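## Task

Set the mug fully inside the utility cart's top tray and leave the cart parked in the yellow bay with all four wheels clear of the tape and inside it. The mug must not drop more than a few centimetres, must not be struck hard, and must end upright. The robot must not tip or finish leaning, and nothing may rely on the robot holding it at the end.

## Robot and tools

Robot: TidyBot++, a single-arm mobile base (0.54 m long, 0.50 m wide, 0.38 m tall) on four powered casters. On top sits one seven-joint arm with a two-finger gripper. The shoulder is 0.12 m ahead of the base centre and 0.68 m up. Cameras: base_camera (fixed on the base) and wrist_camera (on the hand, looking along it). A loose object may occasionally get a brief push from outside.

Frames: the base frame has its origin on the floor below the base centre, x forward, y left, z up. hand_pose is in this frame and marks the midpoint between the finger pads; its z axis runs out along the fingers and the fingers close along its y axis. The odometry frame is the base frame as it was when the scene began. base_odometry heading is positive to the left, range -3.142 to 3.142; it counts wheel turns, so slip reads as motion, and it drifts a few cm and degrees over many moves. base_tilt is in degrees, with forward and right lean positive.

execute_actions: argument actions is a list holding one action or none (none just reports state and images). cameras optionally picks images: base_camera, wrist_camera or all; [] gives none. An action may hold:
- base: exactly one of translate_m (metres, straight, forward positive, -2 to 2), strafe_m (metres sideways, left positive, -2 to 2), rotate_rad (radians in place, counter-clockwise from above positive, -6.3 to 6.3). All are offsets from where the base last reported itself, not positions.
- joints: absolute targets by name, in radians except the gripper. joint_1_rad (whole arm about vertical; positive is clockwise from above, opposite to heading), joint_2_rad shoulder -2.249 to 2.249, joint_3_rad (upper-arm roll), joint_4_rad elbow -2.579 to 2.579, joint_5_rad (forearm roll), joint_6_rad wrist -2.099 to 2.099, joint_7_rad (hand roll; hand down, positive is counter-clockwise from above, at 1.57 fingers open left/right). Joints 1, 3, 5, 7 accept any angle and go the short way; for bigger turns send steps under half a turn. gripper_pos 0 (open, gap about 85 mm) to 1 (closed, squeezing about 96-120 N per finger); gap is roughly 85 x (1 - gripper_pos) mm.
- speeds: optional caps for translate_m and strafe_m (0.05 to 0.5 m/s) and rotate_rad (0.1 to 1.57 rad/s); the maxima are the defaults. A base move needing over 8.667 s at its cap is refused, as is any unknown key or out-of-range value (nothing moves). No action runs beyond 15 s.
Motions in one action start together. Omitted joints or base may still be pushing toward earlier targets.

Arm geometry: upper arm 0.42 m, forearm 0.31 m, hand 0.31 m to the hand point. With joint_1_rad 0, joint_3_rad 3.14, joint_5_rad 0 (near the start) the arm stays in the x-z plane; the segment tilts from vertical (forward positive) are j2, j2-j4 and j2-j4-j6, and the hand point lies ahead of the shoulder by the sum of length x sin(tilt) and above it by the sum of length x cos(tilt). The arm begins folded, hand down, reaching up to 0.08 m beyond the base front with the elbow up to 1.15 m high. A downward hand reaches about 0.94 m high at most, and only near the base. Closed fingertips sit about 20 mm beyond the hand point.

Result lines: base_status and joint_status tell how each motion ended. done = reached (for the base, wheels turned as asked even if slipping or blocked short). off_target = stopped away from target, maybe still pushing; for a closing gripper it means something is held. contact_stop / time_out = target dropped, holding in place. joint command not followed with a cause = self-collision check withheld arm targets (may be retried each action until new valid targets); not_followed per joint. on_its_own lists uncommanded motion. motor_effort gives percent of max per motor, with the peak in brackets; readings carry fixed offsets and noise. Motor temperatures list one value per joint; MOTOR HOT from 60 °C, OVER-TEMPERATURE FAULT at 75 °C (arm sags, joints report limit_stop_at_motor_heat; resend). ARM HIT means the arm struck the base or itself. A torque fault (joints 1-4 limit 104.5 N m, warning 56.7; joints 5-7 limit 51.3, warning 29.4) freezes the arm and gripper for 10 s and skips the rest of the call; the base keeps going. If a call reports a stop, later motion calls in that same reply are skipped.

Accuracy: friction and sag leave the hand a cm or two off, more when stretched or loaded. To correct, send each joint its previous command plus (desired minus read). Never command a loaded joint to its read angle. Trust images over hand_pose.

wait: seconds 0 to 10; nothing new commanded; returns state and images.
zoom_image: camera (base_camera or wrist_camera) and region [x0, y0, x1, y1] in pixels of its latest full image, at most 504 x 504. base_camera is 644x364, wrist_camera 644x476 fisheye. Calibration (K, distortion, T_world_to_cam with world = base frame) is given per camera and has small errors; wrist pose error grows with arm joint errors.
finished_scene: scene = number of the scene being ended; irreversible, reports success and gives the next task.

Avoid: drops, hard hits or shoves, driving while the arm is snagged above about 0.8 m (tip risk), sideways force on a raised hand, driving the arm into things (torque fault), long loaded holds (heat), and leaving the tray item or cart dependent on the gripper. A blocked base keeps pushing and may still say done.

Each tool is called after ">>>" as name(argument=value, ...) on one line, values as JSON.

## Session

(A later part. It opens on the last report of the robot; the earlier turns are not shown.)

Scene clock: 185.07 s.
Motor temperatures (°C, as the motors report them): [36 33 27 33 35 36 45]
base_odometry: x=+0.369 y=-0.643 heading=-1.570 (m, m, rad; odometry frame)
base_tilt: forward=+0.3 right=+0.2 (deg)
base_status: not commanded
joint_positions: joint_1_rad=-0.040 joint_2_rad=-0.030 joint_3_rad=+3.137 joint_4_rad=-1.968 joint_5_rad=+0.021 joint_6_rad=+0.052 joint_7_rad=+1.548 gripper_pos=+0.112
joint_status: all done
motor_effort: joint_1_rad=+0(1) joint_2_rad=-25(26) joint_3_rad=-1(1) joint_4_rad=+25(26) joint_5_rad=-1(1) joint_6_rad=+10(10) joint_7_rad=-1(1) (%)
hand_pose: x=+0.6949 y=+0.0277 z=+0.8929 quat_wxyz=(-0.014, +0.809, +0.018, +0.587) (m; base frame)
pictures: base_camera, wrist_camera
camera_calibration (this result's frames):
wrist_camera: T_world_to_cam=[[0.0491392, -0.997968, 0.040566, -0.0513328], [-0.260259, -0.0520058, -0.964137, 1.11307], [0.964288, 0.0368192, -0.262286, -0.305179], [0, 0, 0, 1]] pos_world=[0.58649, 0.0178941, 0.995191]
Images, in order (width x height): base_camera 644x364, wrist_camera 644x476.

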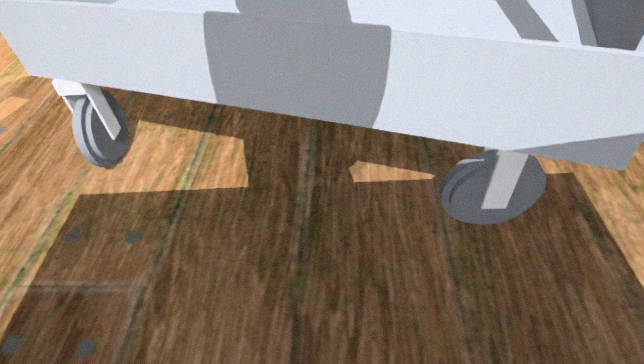

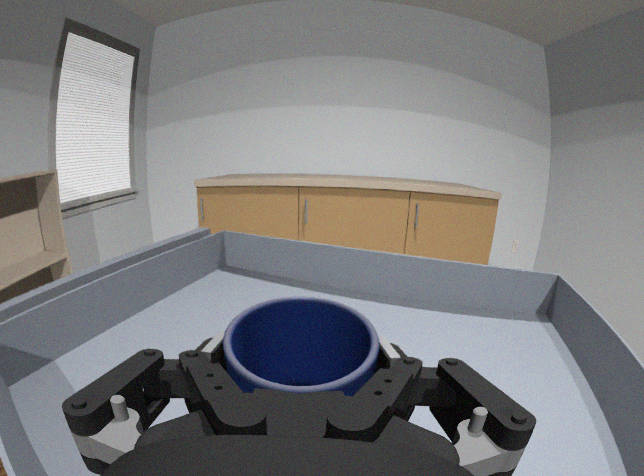

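>>> execute_actions(actions=[{"base":{"translate_m":0.05},"joints":{"joint_4_rad":-2.04,"joint_6_rad":0.16},"speeds":{"translate_m":0.1}}])

Scene clock: 194.03 s.
Motor temperatures (°C, as the motors report them): [36 33 27 33 35 36 45]
base_odometry: x=+0.369 y=-0.693 heading=-1.571 (m, m, rad; odometry frame)
base_tilt: forward=+0.3 right=+0.1 (deg)
base_status: done
joint_positions: joint_1_rad=-0.040 joint_2_rad=-0.024 joint_3_rad=+3.137 joint_4_rad=-2.037 joint_5_rad=+0.021 joint_6_rad=+0.123 joint_7_rad=+1.548 gripper_pos=+0.112
joint_status: all done
motor_effort: joint_1_rad=-1(2) joint_2_rad=-24(28) joint_3_rad=-1(3) joint_4_rad=+25(25) joint_5_rad=-1(1) joint_6_rad=+10(11) joint_7_rad=-1(1) (%)
hand_pose: x=+0.6878 y=+0.0278 z=+0.8702 quat_wxyz=(-0.015, +0.810, +0.018, +0.585) (m; base frame)
pictures: base_camera, wrist_camera
camera_calibration (this result's frames):
wrist_camera: T_world_to_cam=[[0.0506358, -0.997918, 0.0399421, -0.0504247], [-0.263877, -0.0519403, -0.963157, 1.09095], [0.963226, 0.0382305, -0.265958, -0.300327], [0, 0, 0, 1]] pos_world=[0.579713, 0.0178262, 0.972896]
Images, in order (width x height): base_camera 644x364, wrist_camera 644x476.

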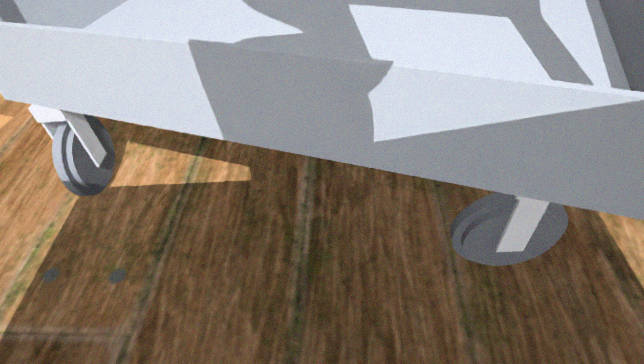

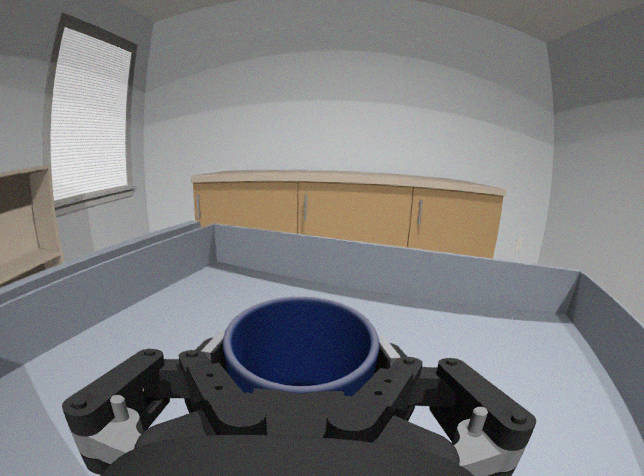

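>>> execute_actions(actions=[{"joints":{"joint_4_rad":-2.085,"joint_6_rad":0.205}}], cameras=["wrist_camera"])

Scene clock: 197.80 s.
Motor temperatures (°C, as the motors report them): [36 33 27 33 35 36 45]
base_odometry: x=+0.369 y=-0.693 heading=-1.571 (m, m, rad; odometry frame)
base_tilt: forward=+0.3 right=+0.2 (deg)
base_status: not commanded
joint_positions: joint_1_rad=-0.040 joint_2_rad=-0.024 joint_3_rad=+3.137 joint_4_rad=-2.075 joint_5_rad=+0.021 joint_6_rad=+0.174 joint_7_rad=+1.548 gripper_pos=+0.112
joint_status: all done
motor_effort: joint_1_rad=+0(0) joint_2_rad=-23(25) joint_3_rad=-1(1) joint_4_rad=+23(26) joint_5_rad=-1(1) joint_6_rad=+9(9) joint_7_rad=-1(1) (%)
hand_pose: x=+0.6837 y=+0.0279 z=+0.8634 quat_wxyz=(-0.015, +0.806, +0.018, +0.591) (m; base frame)
pictures: wrist_camera
camera_calibration (this result's frames):
wrist_camera: T_world_to_cam=[[0.0510616, -0.997912, 0.0395632, -0.0497701], [-0.251174, -0.0511735, -0.966588, 1.07757], [0.966594, 0.0394183, -0.253263, -0.311518], [0, 0, 0, 1]] pos_world=[0.574311, 0.0177564, 0.96464]
Images, in order (width x height): wrist_camera 644x476.

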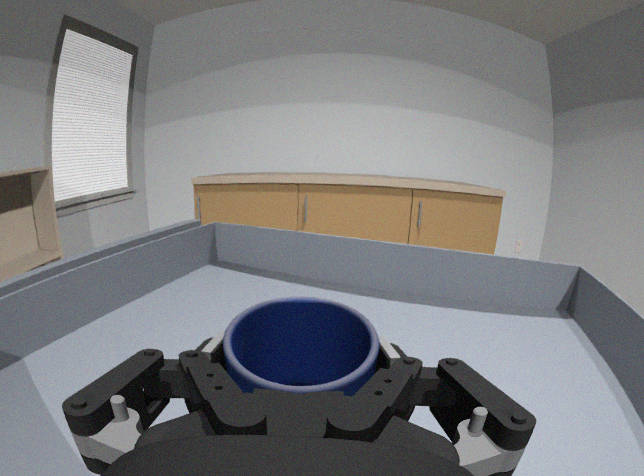

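>>> execute_actions(actions=[{"joints":{"joint_4_rad":-2.12,"joint_6_rad":0.25}}], cameras=["wrist_camera"])

Scene clock: 202.80 s.
Motor temperatures (°C, as the motors report them): [36 33 27 33 35 36 45]
base_odometry: x=+0.369 y=-0.693 heading=-1.571 (m, m, rad; odometry frame)
base_tilt: forward=+0.2 right=+0.2 (deg)
base_status: not commanded
joint_positions: joint_1_rad=-0.040 joint_2_rad=-0.024 joint_3_rad=+3.137 joint_4_rad=-2.100 joint_5_rad=+0.021 joint_6_rad=+0.225 joint_7_rad=+1.548 gripper_pos=+0.112
joint_status: all done
motor_effort: joint_1_rad=+0(1) joint_2_rad=-22(23) joint_3_rad=-1(2) joint_4_rad=+22(22) joint_5_rad=-1(0) joint_6_rad=+9(9) joint_7_rad=-1(1) (%)
hand_pose: x=+0.6822 y=+0.0282 z=+0.8641 quat_wxyz=(-0.016, +0.799, +0.018, +0.601) (m; base frame)
pictures: wrist_camera
camera_calibration (this result's frames):
wrist_camera: T_world_to_cam=[[0.0509726, -0.997929, 0.039224, -0.0491159], [-0.226186, -0.0497899, -0.972811, 1.0662], [0.972749, 0.0407148, -0.228256, -0.335806], [0, 0, 0, 1]] pos_world=[0.570319, 0.0177442, 0.962489]
Images, in order (width x height): wrist_camera 644x476.

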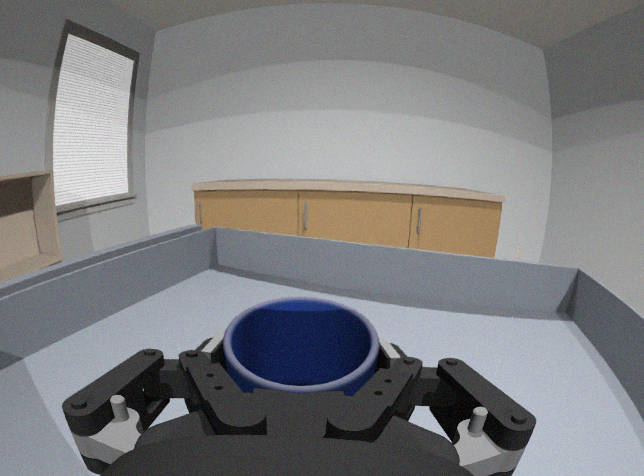

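>>> execute_actions(actions=[{"joints":{"gripper_pos":0.0}}], cameras=["wrist_camera"])

>>> execute_actions(actions=[{"base":{"translate_m":-0.07},"joints":{"joint_4_rad":-2.04,"joint_6_rad":0.16},"speeds":{"translate_m":0.05}}], cameras=["wrist_camera"])

>>> execute_actions(actions=[{"base":{"translate_m":-0.25},"joints":{"joint_4_rad":-1.9,"joint_6_rad":0.1},"speeds":{"translate_m":0.15}}])

Scene clock: 217.93 s.
Motor temperatures (°C, as the motors report them): [36 33 27 33 35 36 45]
base_odometry: x=+0.369 y=-0.693 heading=-1.571 (m, m, rad; odometry frame)
base_tilt: forward=+0.2 right=+0.2 (deg)
base_status: not commanded
joint_positions: joint_1_rad=-0.040 joint_2_rad=-0.024 joint_3_rad=+3.137 joint_4_rad=-2.101 joint_5_rad=+0.021 joint_6_rad=+0.226 joint_7_rad=+1.548 gripper_pos=+0.000
joint_status: all done
motor_effort: joint_1_rad=-1(1) joint_2_rad=-21(23) joint_3_rad=-1(1) joint_4_rad=+22(23) joint_5_rad=-1(1) joint_6_rad=+8(9) joint_7_rad=-1(1) (%)
hand_pose: x=+0.6823 y=+0.0282 z=+0.8643 quat_wxyz=(-0.016, +0.798, +0.018, +0.602) (m; base frame)
pictures: wrist_camera
camera_calibration (this result's frames):
wrist_camera: T_world_to_cam=[[0.0509586, -0.997931, 0.039215, -0.0490962], [-0.225128, -0.0497336, -0.973059, 1.06588], [0.972996, 0.0407574, -0.227197, -0.336865], [0, 0, 0, 1]] pos_world=[0.570231, 0.0177454, 0.962558]
Images, in order (width x height): wrist_camera 644x476.

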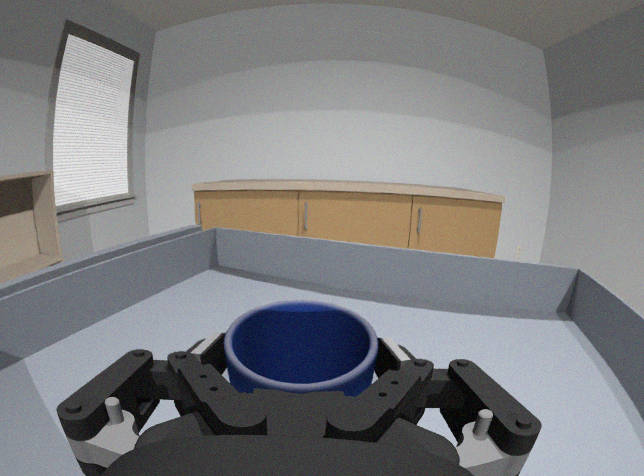

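Scene clock: 219.80 s.
Motor temperatures (°C, as the motors report them): [36 33 27 33 35 36 45]
base_odometry: x=+0.369 y=-0.623 heading=-1.570 (m, m, rad; odometry frame)
base_tilt: forward=+0.3 right=+0.2 (deg)
base_status: done
joint_positions: joint_1_rad=-0.040 joint_2_rad=-0.024 joint_3_rad=+3.137 joint_4_rad=-2.056 joint_5_rad=+0.021 joint_6_rad=+0.182 joint_7_rad=+1.548 gripper_pos=+0.000
joint_status: all done
motor_effort: joint_1_rad=+0(2) joint_2_rad=-21(25) joint_3_rad=-1(3) joint_4_rad=+22(23) joint_5_rad=-2(1) joint_6_rad=+8(9) joint_7_rad=-1(1) (%)
hand_pose: x=+0.6887 y=+0.0282 z=+0.8768 quat_wxyz=(-0.016, +0.798, +0.018, +0.602) (m; base frame)
pictures: wrist_camera
camera_calibration (this result's frames):
wrist_camera: T_world_to_cam=[[0.0501446, -0.997955, 0.0396402, -0.0497106], [-0.224981, -0.0499569, -0.973082, 1.07937], [0.973072, 0.0398765, -0.227026, -0.340505], [0, 0, 0, 1]] pos_world=[0.576667, 0.0178912, 0.974982]
Images, in order (width x height): wrist_camera 644x476.

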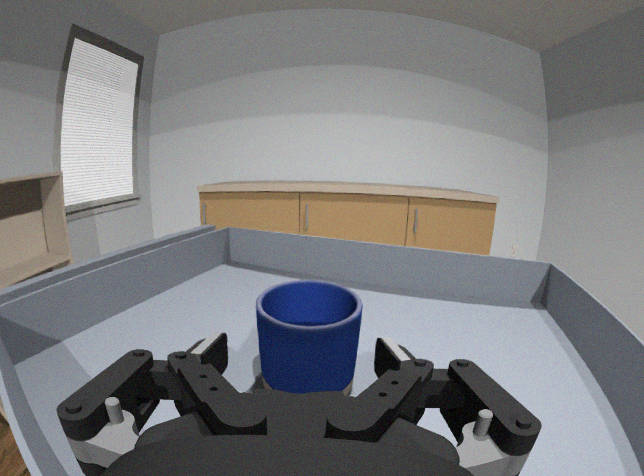

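Scene clock: 222.13 s.
Motor temperatures (°C, as the motors report them): [36 33 27 33 35 36 45]
base_odometry: x=+0.369 y=-0.373 heading=-1.570 (m, m, rad; odometry frame)
base_tilt: forward=+0.3 right=+0.2 (deg)
base_status: done
joint_positions: joint_1_rad=-0.040 joint_2_rad=-0.025 joint_3_rad=+3.137 joint_4_rad=-1.918 joint_5_rad=+0.021 joint_6_rad=+0.122 joint_7_rad=+1.548 gripper_pos=+0.000
joint_status: all done
motor_effort: joint_1_rad=+0(1) joint_2_rad=-22(25) joint_3_rad=-1(0) joint_4_rad=+22(24) joint_5_rad=-1(2) joint_6_rad=+8(8) joint_7_rad=-1(0) (%)
hand_pose: x=+0.7110 y=+0.0288 z=+0.9411 quat_wxyz=(-0.016, +0.774, +0.017, +0.633) (m; base frame)
pictures: base_camera, wrist_camera
camera_calibration (this result's frames):
wrist_camera: T_world_to_cam=[[0.0458513, -0.998133, 0.040355, -0.0503612], [-0.147512, -0.0467198, -0.987956, 1.10581], [0.987997, 0.0393462, -0.149379, -0.431292], [0, 0, 0, 1]] pos_world=[0.591544, 0.0183657, 1.0301]
Images, in order (width x height): base_camera 644x364, wrist_camera 644x476.

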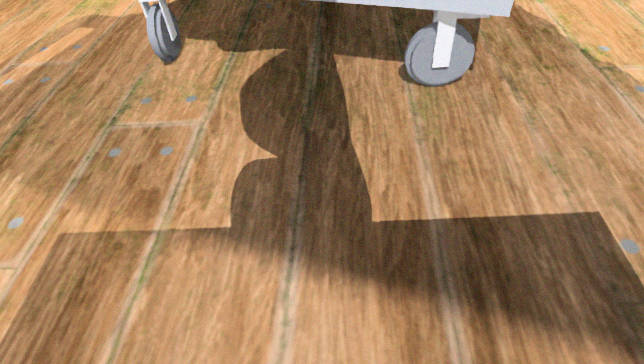

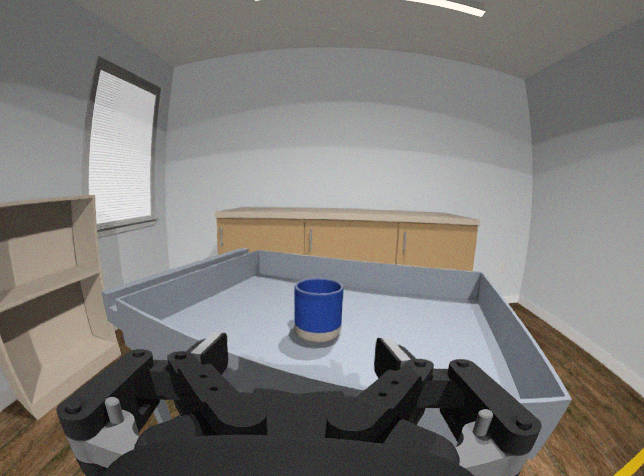

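>>> execute_actions(actions=[{"base":{"strafe_m":1.1},"joints":{"joint_1_rad":0,"joint_2_rad":0.038,"joint_4_rad":-2.469,"joint_6_rad":0.936,"joint_7_rad":0.0}}], cameras=[])

>>> execute_actions(actions=[{"base":{"rotate_rad":-1.77}}], cameras=[])

>>> execute_actions(actions=[{"base":{"translate_m":-0.25}}], cameras=[])

>>> execute_actions(actions=[{"base":{"strafe_m":0.7}}])

Scene clock: 246.90 s.
Motor temperatures (°C, as the motors report them): [36 33 27 33 35 36 45]
base_odometry: x=+1.469 y=-0.371 heading=-1.570 (m, m, rad; odometry frame)
base_tilt: forward=+0.2 right=+0.2 (deg)
base_status: done
joint_positions: joint_1_rad=-0.022 joint_2_rad=+0.014 joint_3_rad=+3.137 joint_4_rad=-2.446 joint_5_rad=+0.020 joint_6_rad=+0.915 joint_7_rad=+0.017 gripper_pos=+0.000
joint_status: all done
motor_effort: joint_1_rad=-1(3) joint_2_rad=-18(23) joint_3_rad=-1(4) joint_4_rad=+17(23) joint_5_rad=+0(1) joint_6_rad=+8(8) joint_7_rad=-1(1) (%)
hand_pose: x=+0.6336 y=+0.0203 z=+0.8662 quat_wxyz=(-0.510, +0.511, -0.475, +0.503) (m; base frame)
pictures: none
No camera images: the call's "cameras" was empty. Leave "cameras" out to get every camera's image.

Scene clock: 249.33 s.
Motor temperatures (°C, as the motors report them): [36 33 27 33 35 36 45]
base_odometry: x=+1.469 y=-0.371 heading=+2.944 (m, m, rad; odometry frame)
base_tilt: forward=+0.3 right=+0.2 (deg)
base_status: done
joint_positions: joint_1_rad=-0.014 joint_2_rad=+0.022 joint_3_rad=+3.137 joint_4_rad=-2.446 joint_5_rad=+0.018 joint_6_rad=+0.915 joint_7_rad=+0.017 gripper_pos=+0.000
joint_status: not commanded
motor_effort: joint_1_rad=-1(1) joint_2_rad=-19(20) joint_3_rad=-1(1) joint_4_rad=+17(19) joint_5_rad=-1(0) joint_6_rad=+8(8) joint_7_rad=-1(0) (%)
hand_pose: x=+0.6353 y=+0.0156 z=+0.8619 quat_wxyz=(-0.505, +0.511, -0.480, +0.503) (m; base frame)
pictures: none
No camera images: the call's "cameras" was empty. Leave "cameras" out to get every camera's image.

Scene clock: 251.10 s.
Motor temperatures (°C, as the motors report them): [36 33 27 33 35 36 45]
base_odometry: x=+1.714 y=-0.421 heading=+2.943 (m, m, rad; odometry frame)
base_tilt: forward=+0.3 right=+0.2 (deg)
base_status: done
joint_positions: joint_1_rad=-0.014 joint_2_rad=+0.025 joint_3_rad=+3.137 joint_4_rad=-2.450 joint_5_rad=+0.018 joint_6_rad=+0.915 joint_7_rad=+0.017 gripper_pos=+0.000
joint_status: not commanded
motor_effort: joint_1_rad=+0(0) joint_2_rad=-19(22) joint_3_rad=-1(0) joint_4_rad=+17(17) joint_5_rad=-1(1) joint_6_rad=+8(8) joint_7_rad=+0(1) (%)
hand_pose: x=+0.6347 y=+0.0156 z=+0.8587 quat_wxyz=(-0.504, +0.512, -0.482, +0.501) (m; base frame)
pictures: none
No camera images: the call's "cameras" was empty. Leave "cameras" out to get every camera's image.

Scene clock: 256.27 s.
Motor temperatures (°C, as the motors report them): [36 33 27 33 35 36 45]
base_odometry: x=+1.590 y=-1.041 heading=+2.950 (m, m, rad; odometry frame)
base_tilt: forward=+0.3 right=+0.2 (deg)
base_status: strafe_m time_out (by the wheels' count: +0.632 of +0.700)
joint_positions: joint_1_rad=-0.009 joint_2_rad=+0.028 joint_3_rad=+3.135 joint_4_rad=-2.452 joint_5_rad=+0.011 joint_6_rad=+0.918 joint_7_rad=+0.017 gripper_pos=+0.000
joint_status: not commanded
motor_effort: joint_1_rad=+0(9) joint_2_rad=-20(23) joint_3_rad=-1(10) joint_4_rad=+17(17) joint_5_rad=-1(5) joint_6_rad=+7(8) joint_7_rad=-1(1) (%)
hand_pose: x=+0.6351 y=+0.0123 z=+0.8574 quat_wxyz=(-0.503, +0.510, -0.485, +0.502) (m; base frame)
pictures: base_camera, wrist_camera
camera_calibration (this result's frames):
wrist_camera: T_world_to_cam=[[0.00151715, -0.0658263, -0.99783, 0.846857], [0.0258783, 0.9975, -0.0657651, 0.0975764], [0.999664, -0.0257224, 0.00321683, -0.505558], [0, 0, 0, 1]] pos_world=[0.501578, -0.0545912, 0.853063]
Images, in order (width x height): base_camera 644x364, wrist_camera 644x476.

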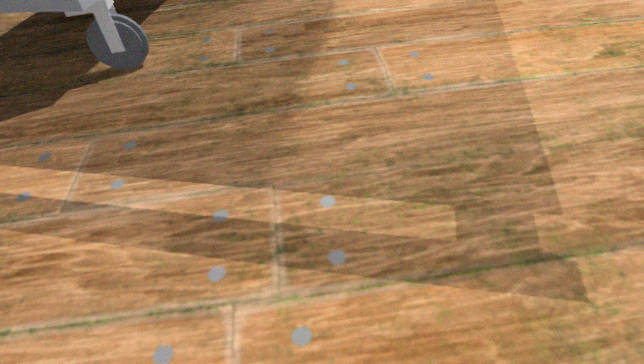

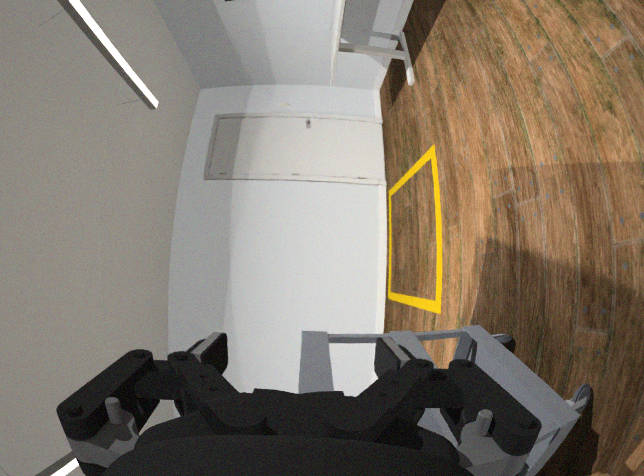

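>>> execute_actions(actions=[{"base":{"translate_m":0.14},"speeds":{"translate_m":0.2}}], cameras=[])

>>> execute_actions(actions=[{"base":{"strafe_m":0.25},"speeds":{"strafe_m":0.15}}])

Scene clock: 270.43 s.
Motor temperatures (°C, as the motors report them): [36 33 27 33 35 36 45]
base_odometry: x=+1.453 y=-1.014 heading=+2.950 (m, m, rad; odometry frame)
base_tilt: forward=+0.3 right=+0.2 (deg)
base_status: done
joint_positions: joint_1_rad=-0.009 joint_2_rad=+0.029 joint_3_rad=+3.135 joint_4_rad=-2.452 joint_5_rad=+0.011 joint_6_rad=+0.919 joint_7_rad=+0.017 gripper_pos=+0.000
joint_status: not commanded
motor_effort: joint_1_rad=+0(1) joint_2_rad=-19(21) joint_3_rad=-1(0) joint_4_rad=+17(17) joint_5_rad=-1(0) joint_6_rad=+8(8) joint_7_rad=-1(1) (%)
hand_pose: x=+0.6350 y=+0.0123 z=+0.8567 quat_wxyz=(-0.502, +0.510, -0.486, +0.502) (m; base frame)
pictures: none
No camera images: the call's "cameras" was empty. Leave "cameras" out to get every camera's image.

Scene clock: 272.77 s.
Motor temperatures (°C, as the motors report them): [36 33 27 33 35 36 45]
base_odometry: x=+1.405 y=-1.260 heading=+2.950 (m, m, rad; odometry frame)
base_tilt: forward=+0.2 right=+0.1 (deg)
base_status: done
joint_positions: joint_1_rad=-0.009 joint_2_rad=+0.029 joint_3_rad=+3.135 joint_4_rad=-2.452 joint_5_rad=+0.011 joint_6_rad=+0.919 joint_7_rad=+0.017 gripper_pos=+0.000
joint_status: not commanded
motor_effort: joint_1_rad=+0(3) joint_2_rad=-18(19) joint_3_rad=-1(3) joint_4_rad=+17(17) joint_5_rad=-1(1) joint_6_rad=+8(8) joint_7_rad=-1(1) (%)
hand_pose: x=+0.6350 y=+0.0120 z=+0.8567 quat_wxyz=(-0.502, +0.510, -0.486, +0.502) (m; base frame)
pictures: base_camera, wrist_camera
camera_calibration (this result's frames):
wrist_camera: T_world_to_cam=[[0.0000846109, -0.0658132, -0.997832, 0.846993], [0.0262392, 0.997489, -0.0657884, 0.0975446], [0.999656, -0.0261768, 0.00181129, -0.504305], [0, 0, 0, 1]] pos_world=[0.501501, -0.0547573, 0.852487]
Images, in order (width x height): base_camera 644x364, wrist_camera 644x476.

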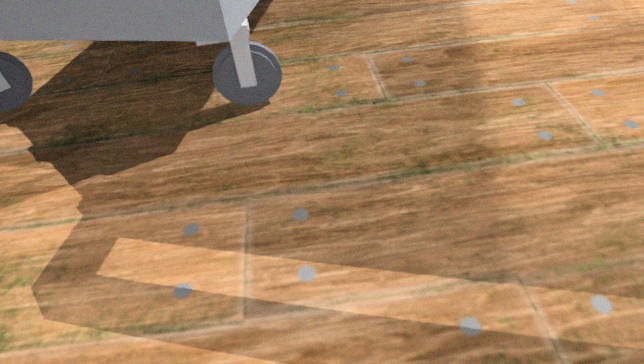

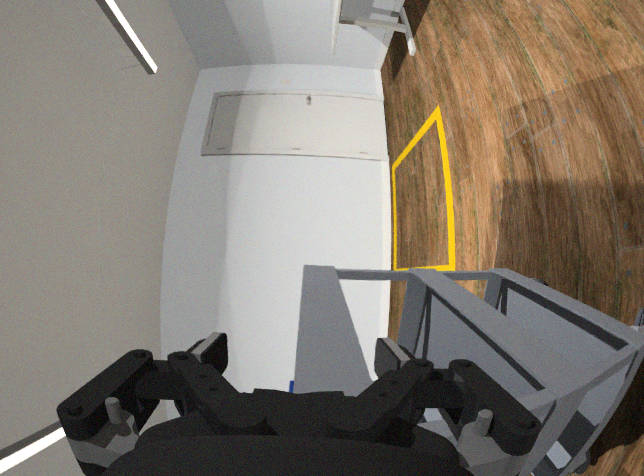

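>>> execute_actions(actions=[{"base":{"translate_m":-0.05},"joints":{"joint_7_rad":1.57},"speeds":{"translate_m":0.1}}], cameras=[])

>>> execute_actions(actions=[{"base":{"strafe_m":0.35},"speeds":{"strafe_m":0.15}}])

Scene clock: 286.13 s.
Motor temperatures (°C, as the motors report them): [36 33 27 33 35 36 45]
base_odometry: x=+1.454 y=-1.270 heading=+2.950 (m, m, rad; odometry frame)
base_tilt: forward=+0.2 right=+0.2 (deg)
base_status: done
joint_positions: joint_1_rad=-0.009 joint_2_rad=+0.030 joint_3_rad=+3.135 joint_4_rad=-2.453 joint_5_rad=+0.011 joint_6_rad=+0.919 joint_7_rad=+1.566 gripper_pos=+0.000
joint_status: all done
motor_effort: joint_1_rad=+0(1) joint_2_rad=-19(21) joint_3_rad=-1(1) joint_4_rad=+16(17) joint_5_rad=-1(0) joint_6_rad=+8(8) joint_7_rad=-1(0) (%)
hand_pose: x=+0.6351 y=+0.0120 z=+0.8561 quat_wxyz=(-0.008, +0.705, +0.009, +0.710) (m; base frame)
pictures: none
No camera images: the call's "cameras" was empty. Leave "cameras" out to get every camera's image.

Scene clock: 289.13 s.
Motor temperatures (°C, as the motors report them): [36 33 27 33 35 36 45]
base_odometry: x=+1.388 y=-1.613 heading=+2.950 (m, m, rad; odometry frame)
base_tilt: forward=+0.2 right=+0.1 (deg)
base_status: done
joint_positions: joint_1_rad=-0.009 joint_2_rad=+0.030 joint_3_rad=+3.135 joint_4_rad=-2.453 joint_5_rad=+0.011 joint_6_rad=+0.919 joint_7_rad=+1.566 gripper_pos=+0.000
joint_status: not commanded
motor_effort: joint_1_rad=-1(3) joint_2_rad=-19(20) joint_3_rad=-1(4) joint_4_rad=+17(16) joint_5_rad=+0(0) joint_6_rad=+8(8) joint_7_rad=-1(1) (%)
hand_pose: x=+0.6351 y=+0.0118 z=+0.8561 quat_wxyz=(-0.008, +0.705, +0.009, +0.710) (m; base frame)
pictures: base_camera, wrist_camera
camera_calibration (this result's frames):
wrist_camera: T_world_to_cam=[[0.0136646, -0.998945, 0.0438371, -0.0430053], [0.0578157, -0.0429785, -0.997402, 0.88751], [0.998234, 0.0161636, 0.0571674, -0.551383], [0, 0, 0, 1]] pos_world=[0.499685, 0.00409622, 0.918611]
Images, in order (width x height): base_camera 644x364, wrist_camera 644x476.

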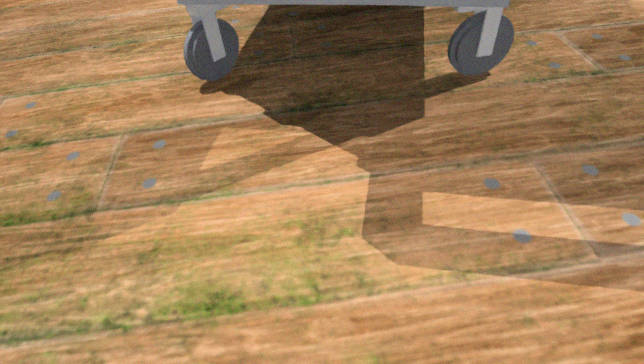

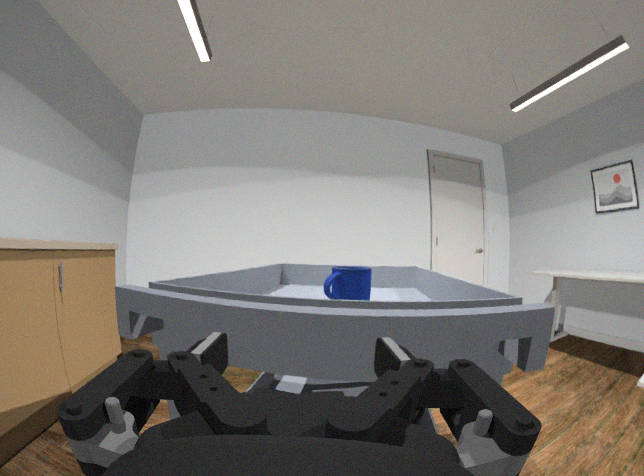

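>>> execute_actions(actions=[{"base":{"strafe_m":-0.04},"joints":{"joint_7_rad":0.0,"joint_4_rad":-2.43,"joint_6_rad":0.89},"speeds":{"strafe_m":0.1}}], cameras=[])

>>> execute_actions(actions=[{"base":{"translate_m":0.04},"speeds":{"translate_m":0.05}}])

Scene clock: 305.03 s.
Motor temperatures (°C, as the motors report them): [36 33 27 33 35 36 45]
base_odometry: x=+1.395 y=-1.574 heading=+2.950 (m, m, rad; odometry frame)
base_tilt: forward=+0.3 right=+0.1 (deg)
base_status: done
joint_positions: joint_1_rad=-0.009 joint_2_rad=+0.030 joint_3_rad=+3.135 joint_4_rad=-2.453 joint_5_rad=+0.011 joint_6_rad=+0.913 joint_7_rad=+0.004 gripper_pos=+0.000
joint_status: all done
motor_effort: joint_1_rad=-1(1) joint_2_rad=-19(20) joint_3_rad=-1(1) joint_4_rad=+17(17) joint_5_rad=+0(1) joint_6_rad=+8(9) joint_7_rad=+0(1) (%)
hand_pose: x=+0.6351 y=+0.0118 z=+0.8544 quat_wxyz=(-0.504, +0.508, -0.491, +0.497) (m; base frame)
pictures: none
No camera images: the call's "cameras" was empty. Leave "cameras" out to get every camera's image.

Scene clock: 306.30 s.
Motor temperatures (°C, as the motors report them): [36 33 27 33 35 36 45]
base_odometry: x=+1.356 y=-1.567 heading=+2.950 (m, m, rad; odometry frame)
base_tilt: forward=+0.3 right=+0.2 (deg)
base_status: done
joint_positions: joint_1_rad=-0.009 joint_2_rad=+0.030 joint_3_rad=+3.135 joint_4_rad=-2.452 joint_5_rad=+0.011 joint_6_rad=+0.912 joint_7_rad=+0.004 gripper_pos=+0.000
joint_status: not commanded
motor_effort: joint_1_rad=-1(1) joint_2_rad=-19(21) joint_3_rad=-1(0) joint_4_rad=+17(17) joint_5_rad=-1(0) joint_6_rad=+8(8) joint_7_rad=-1(0) (%)
hand_pose: x=+0.6353 y=+0.0118 z=+0.8543 quat_wxyz=(-0.504, +0.508, -0.491, +0.497) (m; base frame)
pictures: base_camera, wrist_camera
camera_calibration (this result's frames):
wrist_camera: T_world_to_cam=[[-0.00753084, -0.0521676, -0.99861, 0.849921], [0.0262953, 0.998283, -0.0523488, 0.086117], [0.999626, -0.026653, -0.00614615, -0.497782], [0, 0, 0, 1]] pos_world=[0.501732, -0.0548982, 0.850189]
Images, in order (width x height): base_camera 644x364, wrist_camera 644x476.

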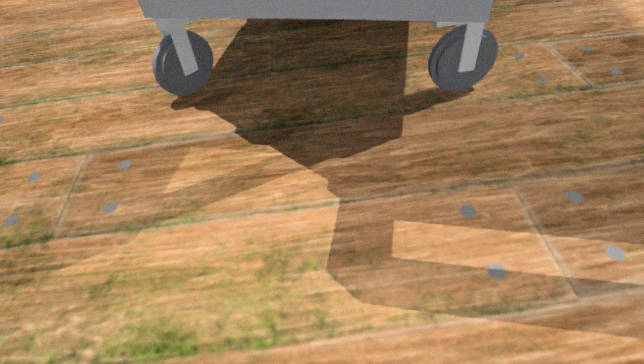

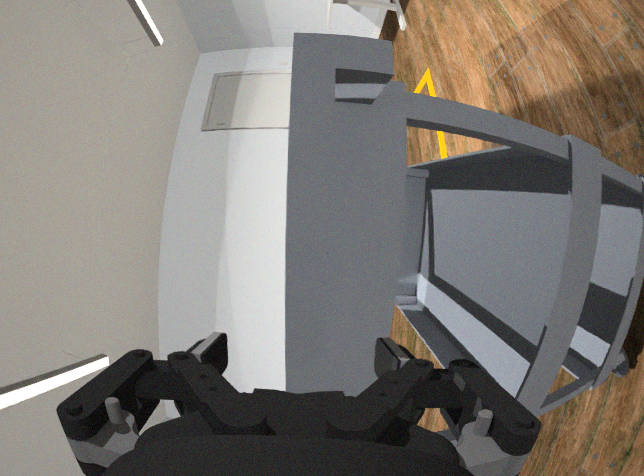

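>>> execute_actions(actions=[{"joints":{"joint_4_rad":-2.50,"joint_6_rad":0.96}}], cameras=[])

>>> execute_actions(actions=[{"base":{"translate_m":0.03},"speeds":{"translate_m":0.05}}])

Scene clock: 320.10 s.
Motor temperatures (°C, as the motors report them): [36 33 27 33 35 36 45]
base_odometry: x=+1.356 y=-1.567 heading=+2.950 (m, m, rad; odometry frame)
base_tilt: forward=+0.2 right=+0.1 (deg)
base_status: not commanded
joint_positions: joint_1_rad=-0.009 joint_2_rad=+0.030 joint_3_rad=+3.135 joint_4_rad=-2.485 joint_5_rad=+0.011 joint_6_rad=+0.937 joint_7_rad=+0.004 gripper_pos=+0.000
joint_status: all done
motor_effort: joint_1_rad=+0(0) joint_2_rad=-18(18) joint_3_rad=-1(1) joint_4_rad=+16(17) joint_5_rad=-1(1) joint_6_rad=+8(8) joint_7_rad=-1(0) (%)
hand_pose: x=+0.6270 y=+0.0117 z=+0.8455 quat_wxyz=(-0.502, +0.510, -0.493, +0.495) (m; base frame)
pictures: none
No camera images: the call's "cameras" was empty. Leave "cameras" out to get every camera's image.

Scene clock: 321.17 s.
Motor temperatures (°C, as the motors report them): [36 33 27 33 35 36 45]
base_odometry: x=+1.326 y=-1.561 heading=+2.951 (m, m, rad; odometry frame)
base_tilt: forward=+0.3 right=+0.2 (deg)
base_status: done
joint_positions: joint_1_rad=-0.009 joint_2_rad=+0.030 joint_3_rad=+3.135 joint_4_rad=-2.485 joint_5_rad=+0.011 joint_6_rad=+0.938 joint_7_rad=+0.004 gripper_pos=+0.000
joint_status: not commanded
motor_effort: joint_1_rad=-1(0) joint_2_rad=-18(21) joint_3_rad=-1(0) joint_4_rad=+16(17) joint_5_rad=-2(1) joint_6_rad=+8(8) joint_7_rad=-1(1) (%)
hand_pose: x=+0.6270 y=+0.0117 z=+0.8456 quat_wxyz=(-0.502, +0.510, -0.493, +0.495) (m; base frame)
pictures: base_camera, wrist_camera
camera_calibration (this result's frames):
wrist_camera: T_world_to_cam=[[-0.0150871, -0.0520626, -0.99853, 0.845865], [0.0257315, 0.998293, -0.052439, 0.086386], [0.999555, -0.0264849, -0.0137217, -0.483032], [0, 0, 0, 1]] pos_world=[0.493356, -0.0549936, 0.842523]
Images, in order (width x height): base_camera 644x364, wrist_camera 644x476.

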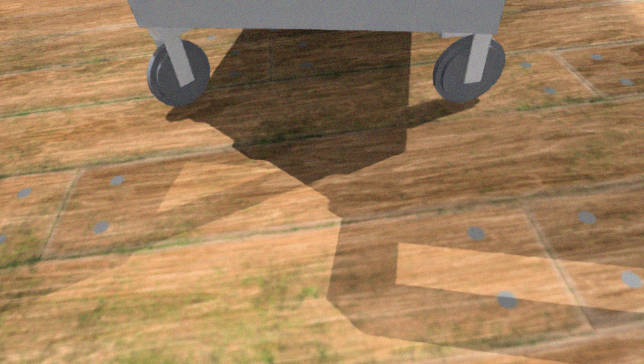

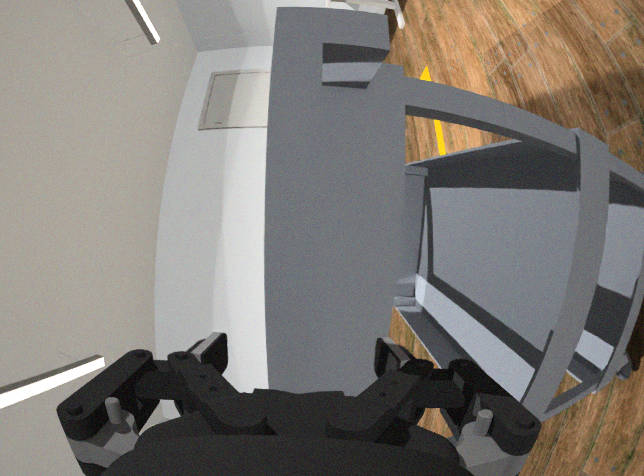

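>>> zoom_image(camera="wrist_camera", region=[200, 0, 520, 400])

Region (200, 0, 520, 400) of wrist_camera's 644x476 image, scaled by 1.260; it fills the left 403 columns of this view, and the rest is white.

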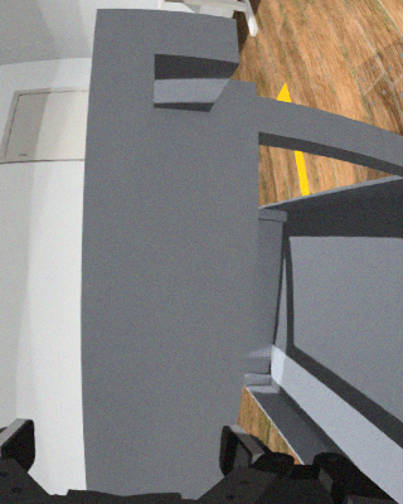

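>>> execute_actions(actions=[{"base":{"translate_m":0.025},"speeds":{"translate_m":0.05}}])

Scene clock: 335.73 s.
Motor temperatures (°C, as the motors report them): [36 33 27 33 35 36 45]
base_odometry: x=+1.301 y=-1.557 heading=+2.951 (m, m, rad; odometry frame)
base_tilt: forward=+0.3 right=+0.1 (deg)
base_status: done
joint_positions: joint_1_rad=-0.009 joint_2_rad=+0.030 joint_3_rad=+3.135 joint_4_rad=-2.485 joint_5_rad=+0.011 joint_6_rad=+0.938 joint_7_rad=+0.004 gripper_pos=+0.000
joint_status: not commanded
motor_effort: joint_1_rad=+0(1) joint_2_rad=-18(21) joint_3_rad=-1(0) joint_4_rad=+17(17) joint_5_rad=-1(2) joint_6_rad=+8(8) joint_7_rad=+0(1) (%)
hand_pose: x=+0.6270 y=+0.0117 z=+0.8456 quat_wxyz=(-0.502, +0.510, -0.493, +0.495) (m; base frame)
pictures: base_camera, wrist_camera
camera_calibration (this result's frames):
wrist_camera: T_world_to_cam=[[-0.0149968, -0.0520574, -0.998531, 0.845793], [0.0257346, 0.998293, -0.0524314, 0.0863755], [0.999556, -0.0264831, -0.0136316, -0.483132], [0, 0, 0, 1]] pos_world=[0.493379, -0.0549931, 0.842494]
Images, in order (width x height): base_camera 644x364, wrist_camera 644x476.

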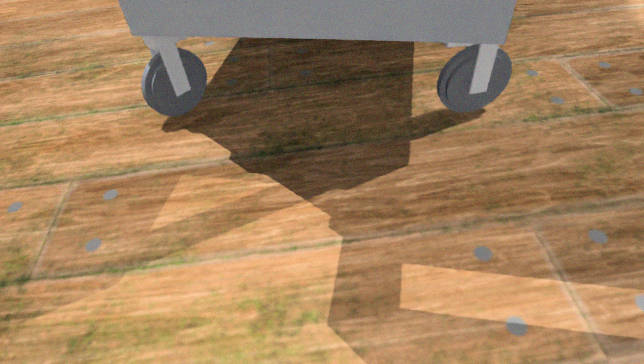

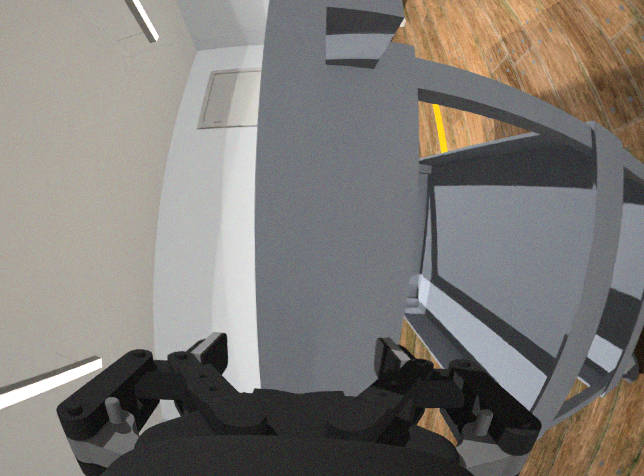

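>>> execute_actions(actions=[{"joints":{"gripper_pos":1.0}}])

Scene clock: 340.63 s.
Motor temperatures (°C, as the motors report them): [36 33 27 33 35 36 45]
base_odometry: x=+1.302 y=-1.557 heading=+2.951 (m, m, rad; odometry frame)
base_tilt: forward=+0.3 right=+0.1 (deg)
base_status: not commanded
joint_positions: joint_1_rad=-0.009 joint_2_rad=+0.027 joint_3_rad=+3.135 joint_4_rad=-2.486 joint_5_rad=+0.011 joint_6_rad=+0.955 joint_7_rad=+0.004 gripper_pos=+0.738
joint_status: gripper_pos off_target (ended at +0.738, target +1.000)
motor_effort: joint_1_rad=+0(1) joint_2_rad=-15(21) joint_3_rad=+0(0) joint_4_rad=+13(23) joint_5_rad=-1(1) joint_6_rad=+6(12) joint_7_rad=-1(1) (%)
hand_pose: x=+0.6262 y=+0.0117 z=+0.8521 quat_wxyz=(-0.507, +0.505, -0.488, +0.500) (m; base frame)
pictures: base_camera, wrist_camera
camera_calibration (this result's frames):
wrist_camera: T_world_to_cam=[[0.00416921, -0.0516449, -0.998657, 0.84035], [0.0266308, 0.998317, -0.0515162, 0.0853712], [0.999637, -0.0263802, 0.00553754, -0.498639], [0, 0, 0, 1]] pos_world=[0.492681, -0.0549818, 0.846381]
Images, in order (width x height): base_camera 644x364, wrist_camera 644x476.

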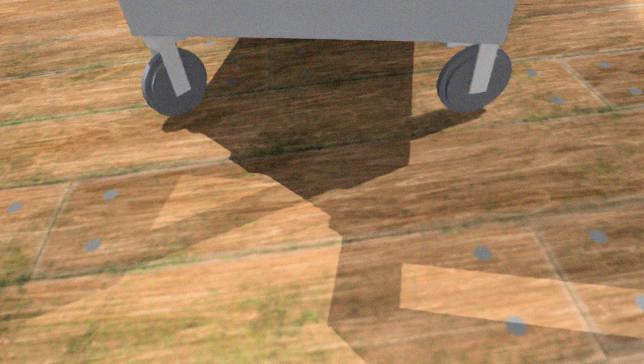

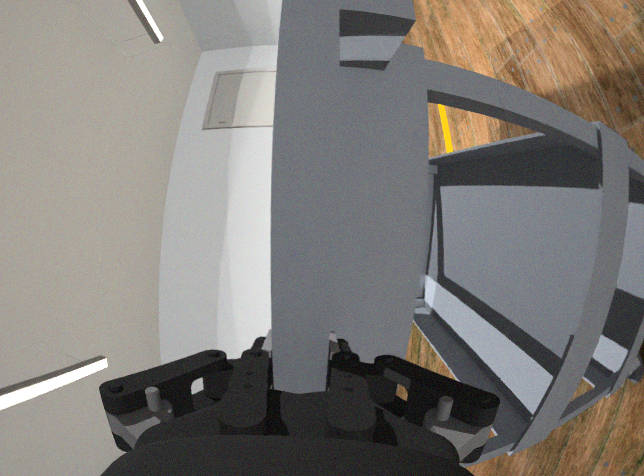

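>>> execute_actions(actions=[{"base":{"strafe_m":0.12},"speeds":{"strafe_m":0.08}}])

>>> execute_actions(actions=[{"base":{"rotate_rad":-0.1},"speeds":{"rotate_rad":0.1}}])

Scene clock: 361.93 s.
Motor temperatures (°C, as the motors report them): [36 33 27 33 35 36 45]
base_odometry: x=+1.279 y=-1.675 heading=+2.951 (m, m, rad; odometry frame)
base_tilt: forward=+0.2 right=+0.2 (deg)
base_status: done
joint_positions: joint_1_rad=+0.017 joint_2_rad=+0.027 joint_3_rad=+3.161 joint_4_rad=-2.486 joint_5_rad=-0.007 joint_6_rad=+0.955 joint_7_rad=+0.004 gripper_pos=+0.738
joint_status: not commanded
motor_effort: joint_1_rad=-5(8) joint_2_rad=-17(17) joint_3_rad=-5(9) joint_4_rad=+14(16) joint_5_rad=+2(4) joint_6_rad=+7(7) joint_7_rad=-3(5) (%)
hand_pose: x=+0.6263 y=-0.0188 z=+0.8521 quat_wxyz=(-0.492, +0.486, -0.507, +0.514) (m; base frame)
pictures: base_camera, wrist_camera
camera_calibration (this result's frames):
wrist_camera: T_world_to_cam=[[0.00119188, -0.0420796, -0.999114, 0.841209], [0.0922928, 0.994855, -0.0417902, 0.0663703], [0.995731, -0.0921612, 0.0050694, -0.497916], [0, 0, 0, 1]] pos_world=[0.488663, -0.0765196, 0.845761]
Images, in order (width x height): base_camera 644x364, wrist_camera 644x476.

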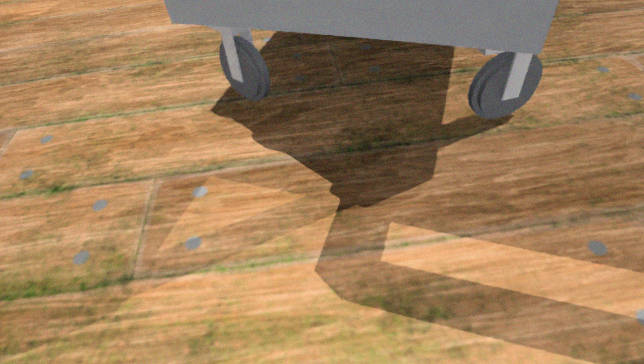

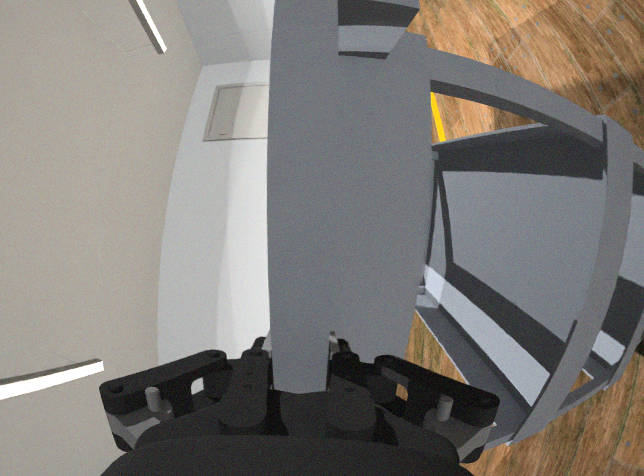

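Scene clock: 363.30 s.
Motor temperatures (°C, as the motors report them): [36 33 27 33 35 36 45]
base_odometry: x=+1.279 y=-1.675 heading=+2.851 (m, m, rad; odometry frame)
base_tilt: forward=+0.3 right=+0.2 (deg)
base_status: done
joint_positions: joint_1_rad=-0.014 joint_2_rad=+0.027 joint_3_rad=+3.121 joint_4_rad=-2.486 joint_5_rad=+0.010 joint_6_rad=+0.955 joint_7_rad=+0.004 gripper_pos=+0.738
joint_status: not commanded
motor_effort: joint_1_rad=+3(7) joint_2_rad=-17(18) joint_3_rad=+3(7) joint_4_rad=+15(16) joint_5_rad=-3(6) joint_6_rad=+7(7) joint_7_rad=+1(3) (%)
hand_pose: x=+0.6257 y=+0.0216 z=+0.8521 quat_wxyz=(-0.512, +0.510, -0.484, +0.494) (m; base frame)
pictures: base_camera, wrist_camera
camera_calibration (this result's frames):
wrist_camera: T_world_to_cam=[[0.00515445, -0.0508426, -0.998693, 0.84027], [0.00718612, 0.998683, -0.050805, 0.0870622], [0.999961, -0.00691486, 0.00551302, -0.498487], [0, 0, 0, 1]] pos_world=[0.493511, -0.047673, 0.846344]
Images, in order (width x height): base_camera 644x364, wrist_camera 644x476.

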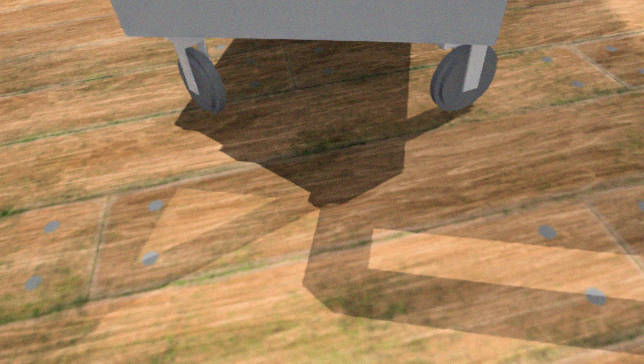

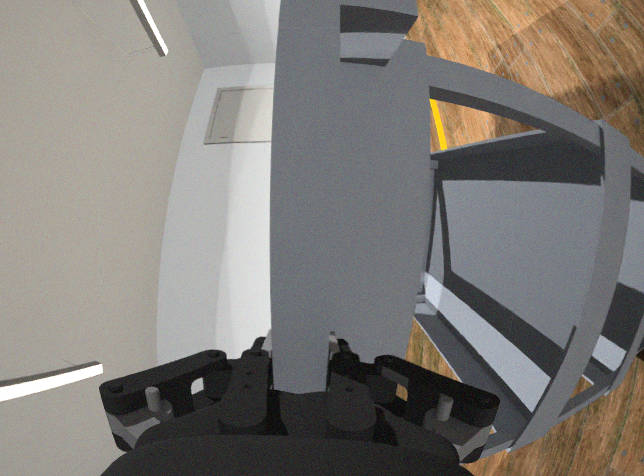

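>>> execute_actions(actions=[{"base":{"strafe_m":0.12},"speeds":{"strafe_m":0.08}}], cameras=[])

>>> execute_actions(actions=[{"base":{"rotate_rad":-0.1},"speeds":{"rotate_rad":0.1}}], cameras=[])

>>> execute_actions(actions=[{"base":{"strafe_m":0.12},"speeds":{"strafe_m":0.08}}], cameras=[])

>>> execute_actions(actions=[{"base":{"rotate_rad":-0.1},"speeds":{"rotate_rad":0.1}}])

Scene clock: 370.73 s.
Motor temperatures (°C, as the motors report them): [36 33 27 33 35 36 45]
base_odometry: x=+1.244 y=-1.790 heading=+2.850 (m, m, rad; odometry frame)
base_tilt: forward=+0.3 right=+0.2 (deg)
base_status: done
joint_positions: joint_1_rad=+0.014 joint_2_rad=+0.027 joint_3_rad=+3.157 joint_4_rad=-2.486 joint_5_rad=-0.006 joint_6_rad=+0.955 joint_7_rad=+0.004 gripper_pos=+0.738
joint_status: not commanded
motor_effort: joint_1_rad=-4(8) joint_2_rad=-17(18) joint_3_rad=-5(9) joint_4_rad=+15(16) joint_5_rad=+2(4) joint_6_rad=+7(7) joint_7_rad=-4(4) (%)
hand_pose: x=+0.6264 y=-0.0149 z=+0.8521 quat_wxyz=(-0.494, +0.488, -0.505, +0.512) (m; base frame)
pictures: none
No camera images: the call's "cameras" was empty. Leave "cameras" out to get every camera's image.

Scene clock: 372.10 s.
Motor temperatures (°C, as the motors report them): [36 33 27 33 35 36 45]
base_odometry: x=+1.244 y=-1.790 heading=+2.750 (m, m, rad; odometry frame)
base_tilt: forward=+0.3 right=+0.2 (deg)
base_status: done
joint_positions: joint_1_rad=-0.015 joint_2_rad=+0.027 joint_3_rad=+3.121 joint_4_rad=-2.486 joint_5_rad=+0.011 joint_6_rad=+0.955 joint_7_rad=+0.004 gripper_pos=+0.738
joint_status: not commanded
motor_effort: joint_1_rad=+3(7) joint_2_rad=-17(17) joint_3_rad=+3(7) joint_4_rad=+14(16) joint_5_rad=-2(5) joint_6_rad=+7(8) joint_7_rad=+1(3) (%)
hand_pose: x=+0.6257 y=+0.0226 z=+0.8521 quat_wxyz=(-0.512, +0.510, -0.483, +0.494) (m; base frame)
pictures: none
No camera images: the call's "cameras" was empty. Leave "cameras" out to get every camera's image.

Scene clock: 374.13 s.
Motor temperatures (°C, as the motors report them): [36 33 27 33 35 36 45]
base_odometry: x=+1.198 y=-1.901 heading=+2.749 (m, m, rad; odometry frame)
base_tilt: forward=+0.2 right=+0.2 (deg)
base_status: done
joint_positions: joint_1_rad=+0.013 joint_2_rad=+0.027 joint_3_rad=+3.156 joint_4_rad=-2.486 joint_5_rad=-0.005 joint_6_rad=+0.955 joint_7_rad=+0.004 gripper_pos=+0.738
joint_status: not commanded
motor_effort: joint_1_rad=-4(7) joint_2_rad=-16(17) joint_3_rad=-4(8) joint_4_rad=+15(17) joint_5_rad=+1(4) joint_6_rad=+7(8) joint_7_rad=-3(4) (%)
hand_pose: x=+0.6264 y=-0.0137 z=+0.8521 quat_wxyz=(-0.495, +0.489, -0.504, +0.511) (m; base frame)
pictures: none
No camera images: the call's "cameras" was empty. Leave "cameras" out to get every camera's image.

Scene clock: 375.50 s.
Motor temperatures (°C, as the motors report them): [36 33 27 33 35 36 45]
base_odometry: x=+1.198 y=-1.901 heading=+2.649 (m, m, rad; odometry frame)
base_tilt: forward=+0.2 right=+0.2 (deg)
base_status: done
joint_positions: joint_1_rad=-0.014 joint_2_rad=+0.027 joint_3_rad=+3.123 joint_4_rad=-2.486 joint_5_rad=+0.012 joint_6_rad=+0.955 joint_7_rad=+0.004 gripper_pos=+0.738
joint_status: not commanded
motor_effort: joint_1_rad=+3(6) joint_2_rad=-17(17) joint_3_rad=+2(6) joint_4_rad=+14(16) joint_5_rad=-4(6) joint_6_rad=+8(7) joint_7_rad=+0(3) (%)
hand_pose: x=+0.6258 y=+0.0209 z=+0.8521 quat_wxyz=(-0.511, +0.510, -0.484, +0.495) (m; base frame)
pictures: base_camera, wrist_camera
camera_calibration (this result's frames):
wrist_camera: T_world_to_cam=[[0.00513239, -0.0517536, -0.998647, 0.840222], [0.00820875, 0.998628, -0.0517105, 0.0879324], [0.999953, -0.00793225, 0.00555018, -0.498548], [0, 0, 0, 1]] pos_world=[0.49349, -0.0482819, 0.846399]
Images, in order (width x height): base_camera 644x364, wrist_camera 644x476.

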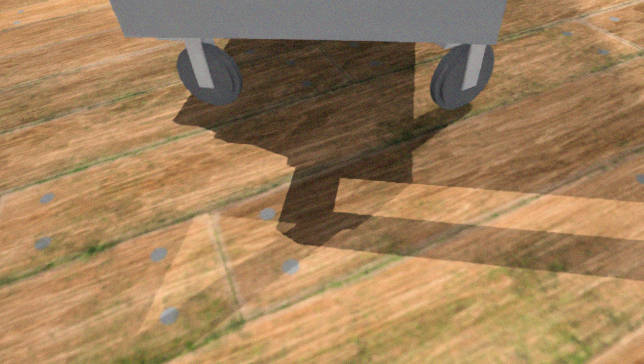

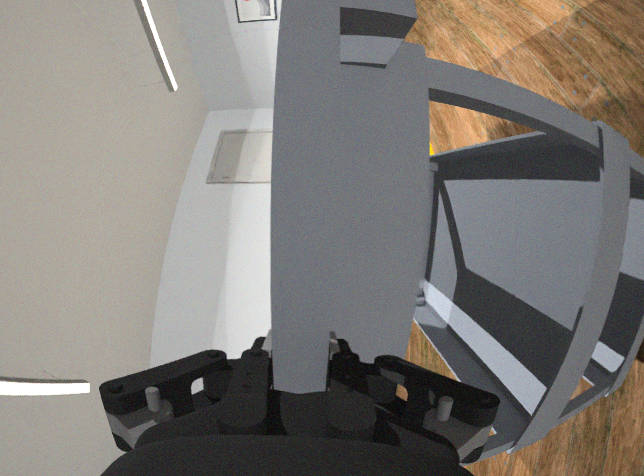

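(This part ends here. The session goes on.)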